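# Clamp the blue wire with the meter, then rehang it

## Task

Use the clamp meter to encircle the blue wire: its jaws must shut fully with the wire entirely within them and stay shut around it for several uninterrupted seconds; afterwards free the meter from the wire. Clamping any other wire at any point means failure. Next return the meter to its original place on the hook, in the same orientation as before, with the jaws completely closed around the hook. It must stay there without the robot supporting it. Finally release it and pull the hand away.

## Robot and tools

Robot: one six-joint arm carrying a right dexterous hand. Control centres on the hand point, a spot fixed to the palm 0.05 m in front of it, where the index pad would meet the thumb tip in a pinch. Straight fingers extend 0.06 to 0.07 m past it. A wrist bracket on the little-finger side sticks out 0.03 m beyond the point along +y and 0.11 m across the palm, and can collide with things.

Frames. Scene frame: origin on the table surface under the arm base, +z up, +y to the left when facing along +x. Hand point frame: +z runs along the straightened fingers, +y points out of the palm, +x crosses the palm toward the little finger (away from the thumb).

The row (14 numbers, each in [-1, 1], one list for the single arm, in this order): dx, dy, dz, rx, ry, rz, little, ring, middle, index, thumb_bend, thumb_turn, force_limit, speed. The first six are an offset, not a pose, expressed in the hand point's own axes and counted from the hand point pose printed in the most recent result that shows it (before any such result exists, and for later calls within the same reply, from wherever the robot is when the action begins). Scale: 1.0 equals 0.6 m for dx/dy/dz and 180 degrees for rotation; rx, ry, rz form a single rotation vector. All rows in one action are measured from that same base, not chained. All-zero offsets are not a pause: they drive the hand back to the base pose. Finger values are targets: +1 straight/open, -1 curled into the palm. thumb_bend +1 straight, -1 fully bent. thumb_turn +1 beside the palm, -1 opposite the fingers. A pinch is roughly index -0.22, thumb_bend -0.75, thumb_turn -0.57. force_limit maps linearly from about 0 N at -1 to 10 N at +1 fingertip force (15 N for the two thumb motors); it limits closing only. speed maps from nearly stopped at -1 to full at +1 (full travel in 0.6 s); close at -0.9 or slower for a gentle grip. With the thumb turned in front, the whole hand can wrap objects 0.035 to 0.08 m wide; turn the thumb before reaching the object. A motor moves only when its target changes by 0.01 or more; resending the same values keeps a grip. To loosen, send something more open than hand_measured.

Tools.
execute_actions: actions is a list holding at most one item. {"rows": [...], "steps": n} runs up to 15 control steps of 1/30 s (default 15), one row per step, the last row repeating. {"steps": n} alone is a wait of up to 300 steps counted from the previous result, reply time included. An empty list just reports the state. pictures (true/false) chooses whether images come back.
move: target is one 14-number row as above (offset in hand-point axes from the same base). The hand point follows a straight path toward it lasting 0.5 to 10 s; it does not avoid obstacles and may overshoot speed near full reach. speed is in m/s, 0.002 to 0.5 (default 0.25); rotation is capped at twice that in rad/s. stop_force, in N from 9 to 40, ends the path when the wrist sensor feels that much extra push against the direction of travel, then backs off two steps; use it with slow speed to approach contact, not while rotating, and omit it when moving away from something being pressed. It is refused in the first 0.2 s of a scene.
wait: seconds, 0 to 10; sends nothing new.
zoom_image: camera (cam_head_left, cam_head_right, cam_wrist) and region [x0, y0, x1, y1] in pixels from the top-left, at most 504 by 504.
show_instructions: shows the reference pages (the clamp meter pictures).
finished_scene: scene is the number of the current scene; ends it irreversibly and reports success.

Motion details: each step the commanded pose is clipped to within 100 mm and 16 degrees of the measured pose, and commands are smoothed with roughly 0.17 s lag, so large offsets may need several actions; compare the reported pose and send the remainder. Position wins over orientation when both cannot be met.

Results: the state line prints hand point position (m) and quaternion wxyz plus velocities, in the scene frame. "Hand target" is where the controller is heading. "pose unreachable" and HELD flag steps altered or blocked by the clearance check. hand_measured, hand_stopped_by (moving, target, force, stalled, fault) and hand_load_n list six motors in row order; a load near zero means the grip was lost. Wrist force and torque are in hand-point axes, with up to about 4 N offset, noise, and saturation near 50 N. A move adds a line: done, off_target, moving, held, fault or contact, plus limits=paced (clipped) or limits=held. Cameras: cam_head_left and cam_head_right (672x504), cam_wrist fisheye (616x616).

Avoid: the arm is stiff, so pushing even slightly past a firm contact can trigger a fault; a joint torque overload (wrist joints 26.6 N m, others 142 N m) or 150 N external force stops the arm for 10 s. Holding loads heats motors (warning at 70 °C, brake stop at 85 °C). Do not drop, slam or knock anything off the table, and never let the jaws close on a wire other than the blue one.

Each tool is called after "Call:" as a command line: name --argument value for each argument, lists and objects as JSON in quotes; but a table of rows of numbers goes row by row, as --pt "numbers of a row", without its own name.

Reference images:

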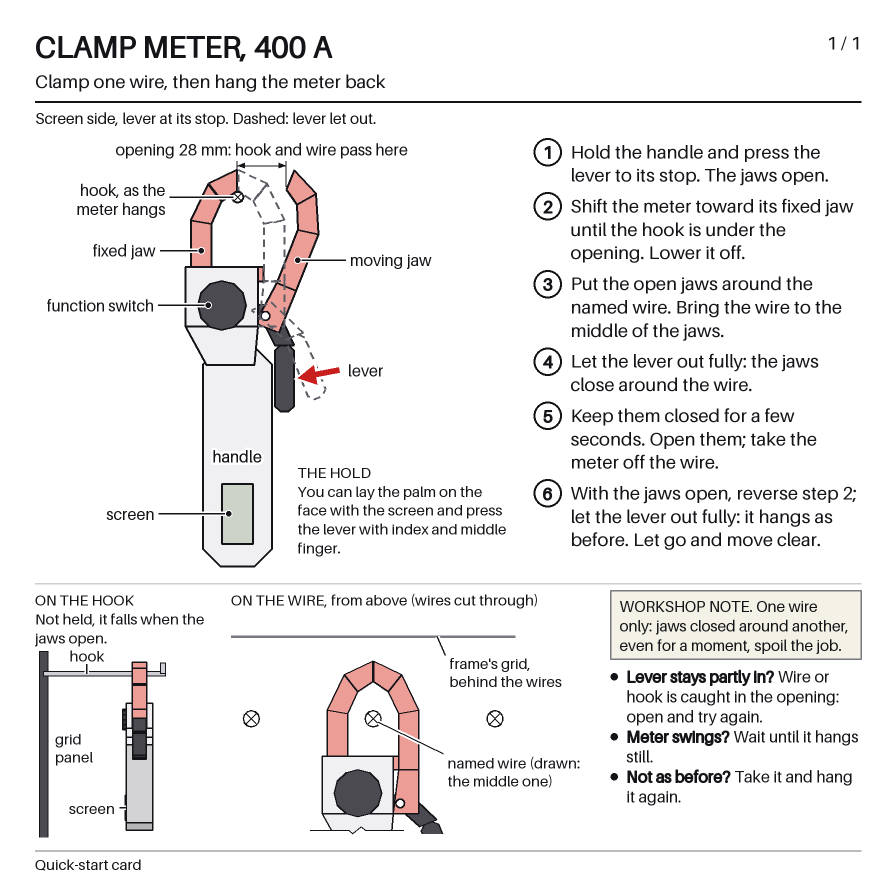

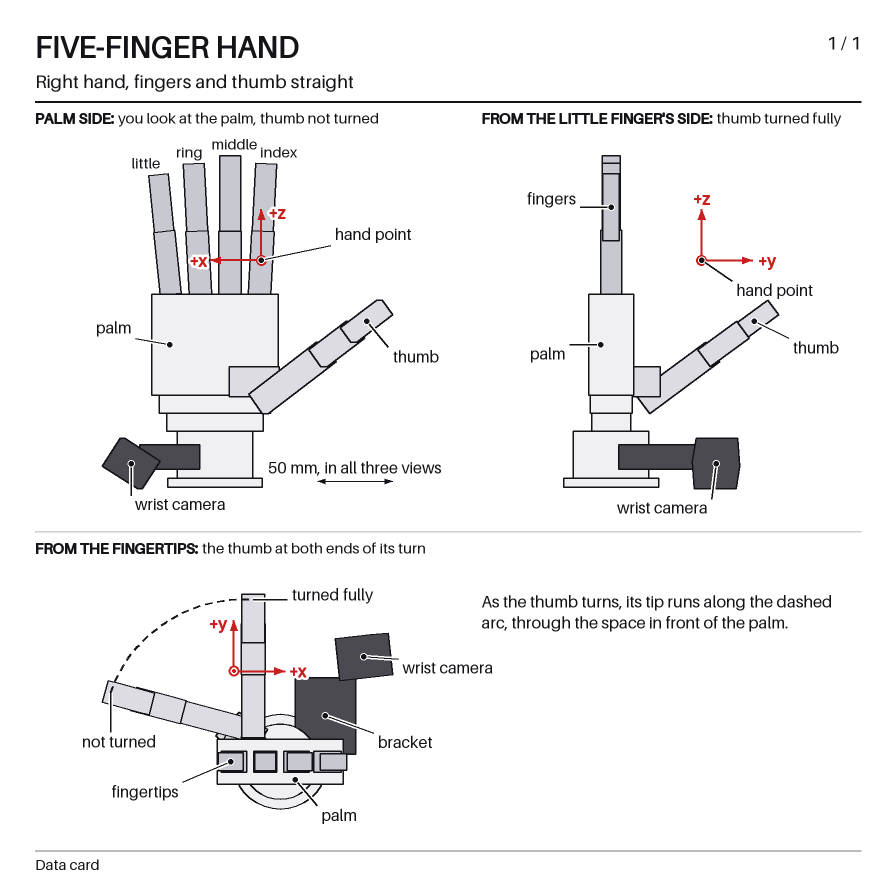

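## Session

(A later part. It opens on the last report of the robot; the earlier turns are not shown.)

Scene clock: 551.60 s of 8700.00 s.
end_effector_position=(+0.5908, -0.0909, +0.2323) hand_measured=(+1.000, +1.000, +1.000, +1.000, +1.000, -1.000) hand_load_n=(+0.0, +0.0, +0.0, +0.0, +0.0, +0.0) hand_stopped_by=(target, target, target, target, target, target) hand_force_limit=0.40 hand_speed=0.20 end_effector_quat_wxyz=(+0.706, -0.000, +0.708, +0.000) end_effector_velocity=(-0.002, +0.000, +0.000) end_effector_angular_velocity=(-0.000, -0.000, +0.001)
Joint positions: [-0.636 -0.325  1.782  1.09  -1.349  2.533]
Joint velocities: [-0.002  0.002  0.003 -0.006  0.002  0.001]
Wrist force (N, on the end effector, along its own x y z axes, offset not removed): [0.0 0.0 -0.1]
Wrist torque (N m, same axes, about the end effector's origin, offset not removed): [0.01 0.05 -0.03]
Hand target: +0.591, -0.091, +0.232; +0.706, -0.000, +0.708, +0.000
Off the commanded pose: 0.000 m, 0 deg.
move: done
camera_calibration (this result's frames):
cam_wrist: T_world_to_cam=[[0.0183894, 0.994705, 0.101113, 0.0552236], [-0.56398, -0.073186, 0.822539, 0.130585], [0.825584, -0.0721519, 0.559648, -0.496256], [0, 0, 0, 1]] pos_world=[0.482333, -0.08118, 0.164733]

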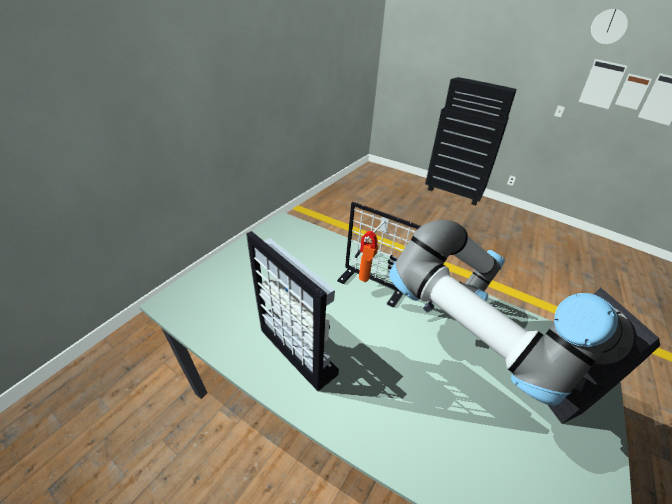

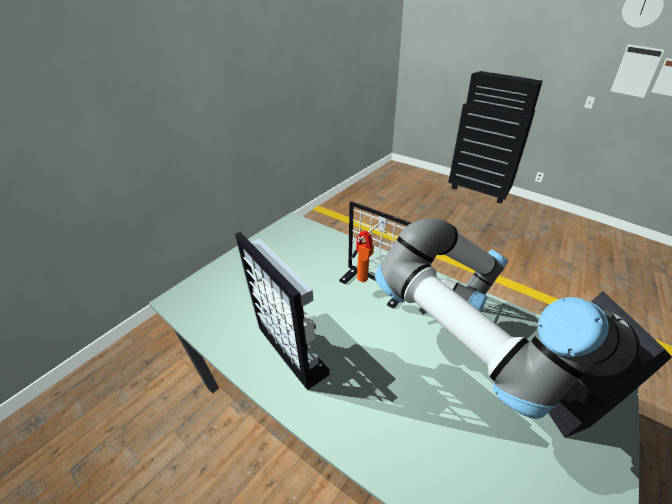

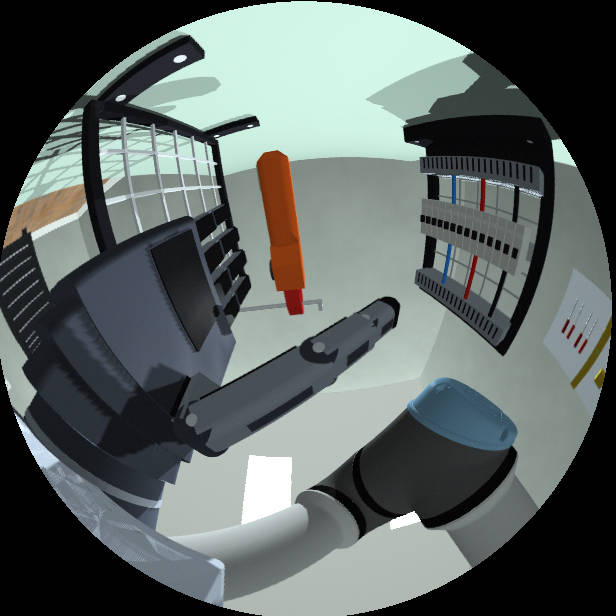

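The hand is clear of the meter. I'll move further away and check how the meter hangs.

Call:
move --target '[-0.1,0.12,-0.2,0,0,0,1,1,1,1,1,-1,0.4,0.2]' --speed 0.2

Call:
zoom_image --camera "cam_head_left" --region '[335,215,405,290]'

Call:
zoom_image --camera "cam_head_right" --region '[330,215,400,290]'

Scene clock: 556.30 s of 8700.00 s.
end_effector_position=(+0.4711, -0.0190, +0.2923) hand_measured=(+1.000, +1.000, +1.000, +1.000, +1.000, -1.000) hand_load_n=(+0.0, +0.0, +0.0, +0.0, +0.0, +0.0) hand_stopped_by=(target, target, target, target, target, target) hand_force_limit=0.40 hand_speed=0.20 end_effector_quat_wxyz=(+0.706, +0.000, +0.708, +0.000) end_effector_velocity=(-0.002, +0.000, +0.001) end_effector_angular_velocity=(+0.000, +0.001, +0.001)
Joint positions: [-0.78  -0.321  2.199  0.646 -1.23   2.619]
Joint velocities: [-0.007  0.003  0.005 -0.009  0.006  0.004]
Wrist force (N, on the end effector, along its own x y z axes, offset not removed): [1.6 -1.3 0.2]
Wrist torque (N m, same axes, about the end effector's origin, offset not removed): [-0.13 -0.09 0.15]
Hand target: +0.471, -0.019, +0.292; +0.706, -0.000, +0.708, +0.000
Off the commanded pose: 0.000 m, 0 deg.
move: done
camera_calibration (this result's frames):
cam_wrist: T_world_to_cam=[[0.0185985, 0.994672, 0.101402, -0.0203703], [-0.564212, -0.0732871, 0.822371, 0.0191243], [0.82542, -0.0725071, 0.559843, -0.425878], [0, 0, 0, 1]] pos_world=[0.362698, -0.00921593, 0.224763]

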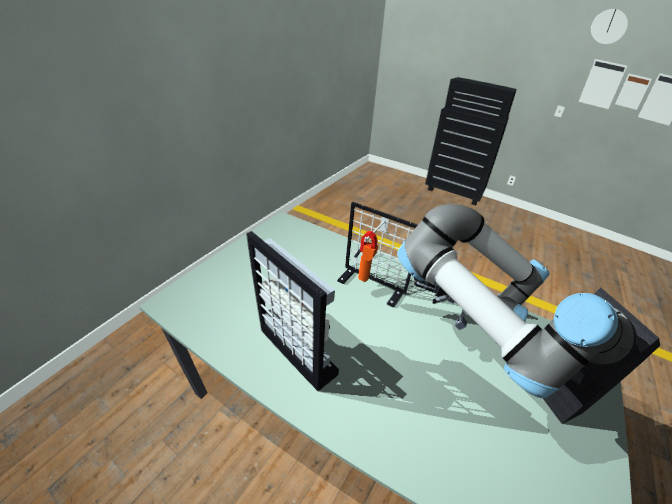

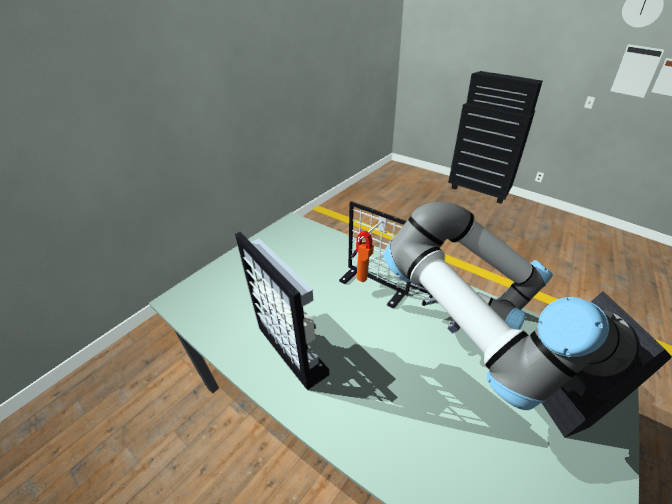

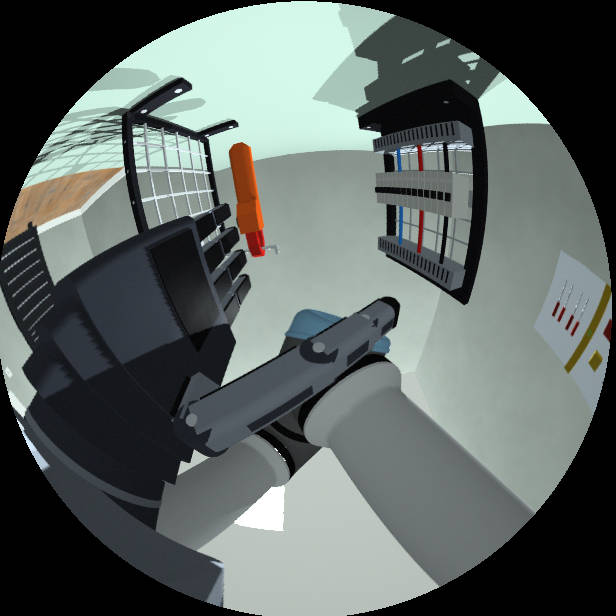

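Region (335, 215, 405, 290) of cam_head_left's 672x504 image, scaled by 6.720, with more detail than that image has; it fills the left 470 columns of this view, and the rest is white.

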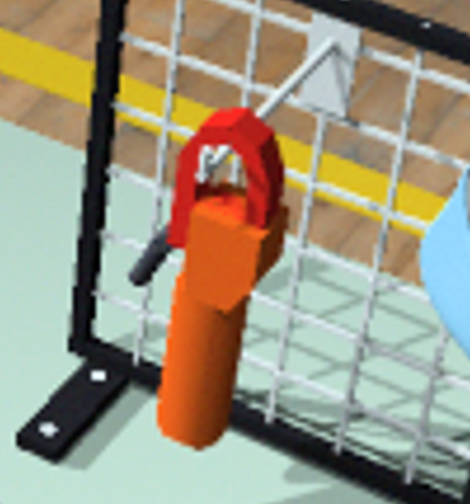

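Region (330, 215, 400, 290) of cam_head_right's 672x504 image, scaled by 6.720, with more detail than that image has; it fills the left 470 columns of this view, and the rest is white.

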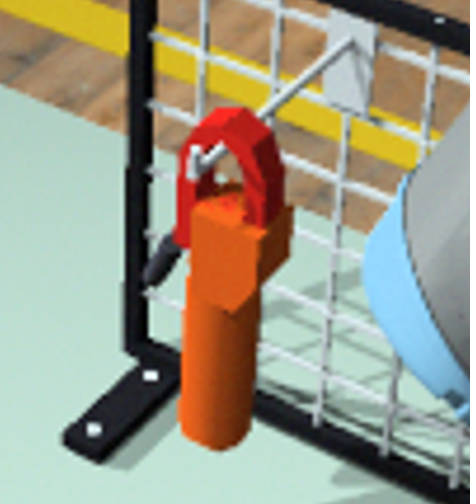

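The meter hangs still on its hook at the original spot with the jaws closed, and the hand is clear.

Call:
finished_scene --scene 1

The scene is finished: the task was done.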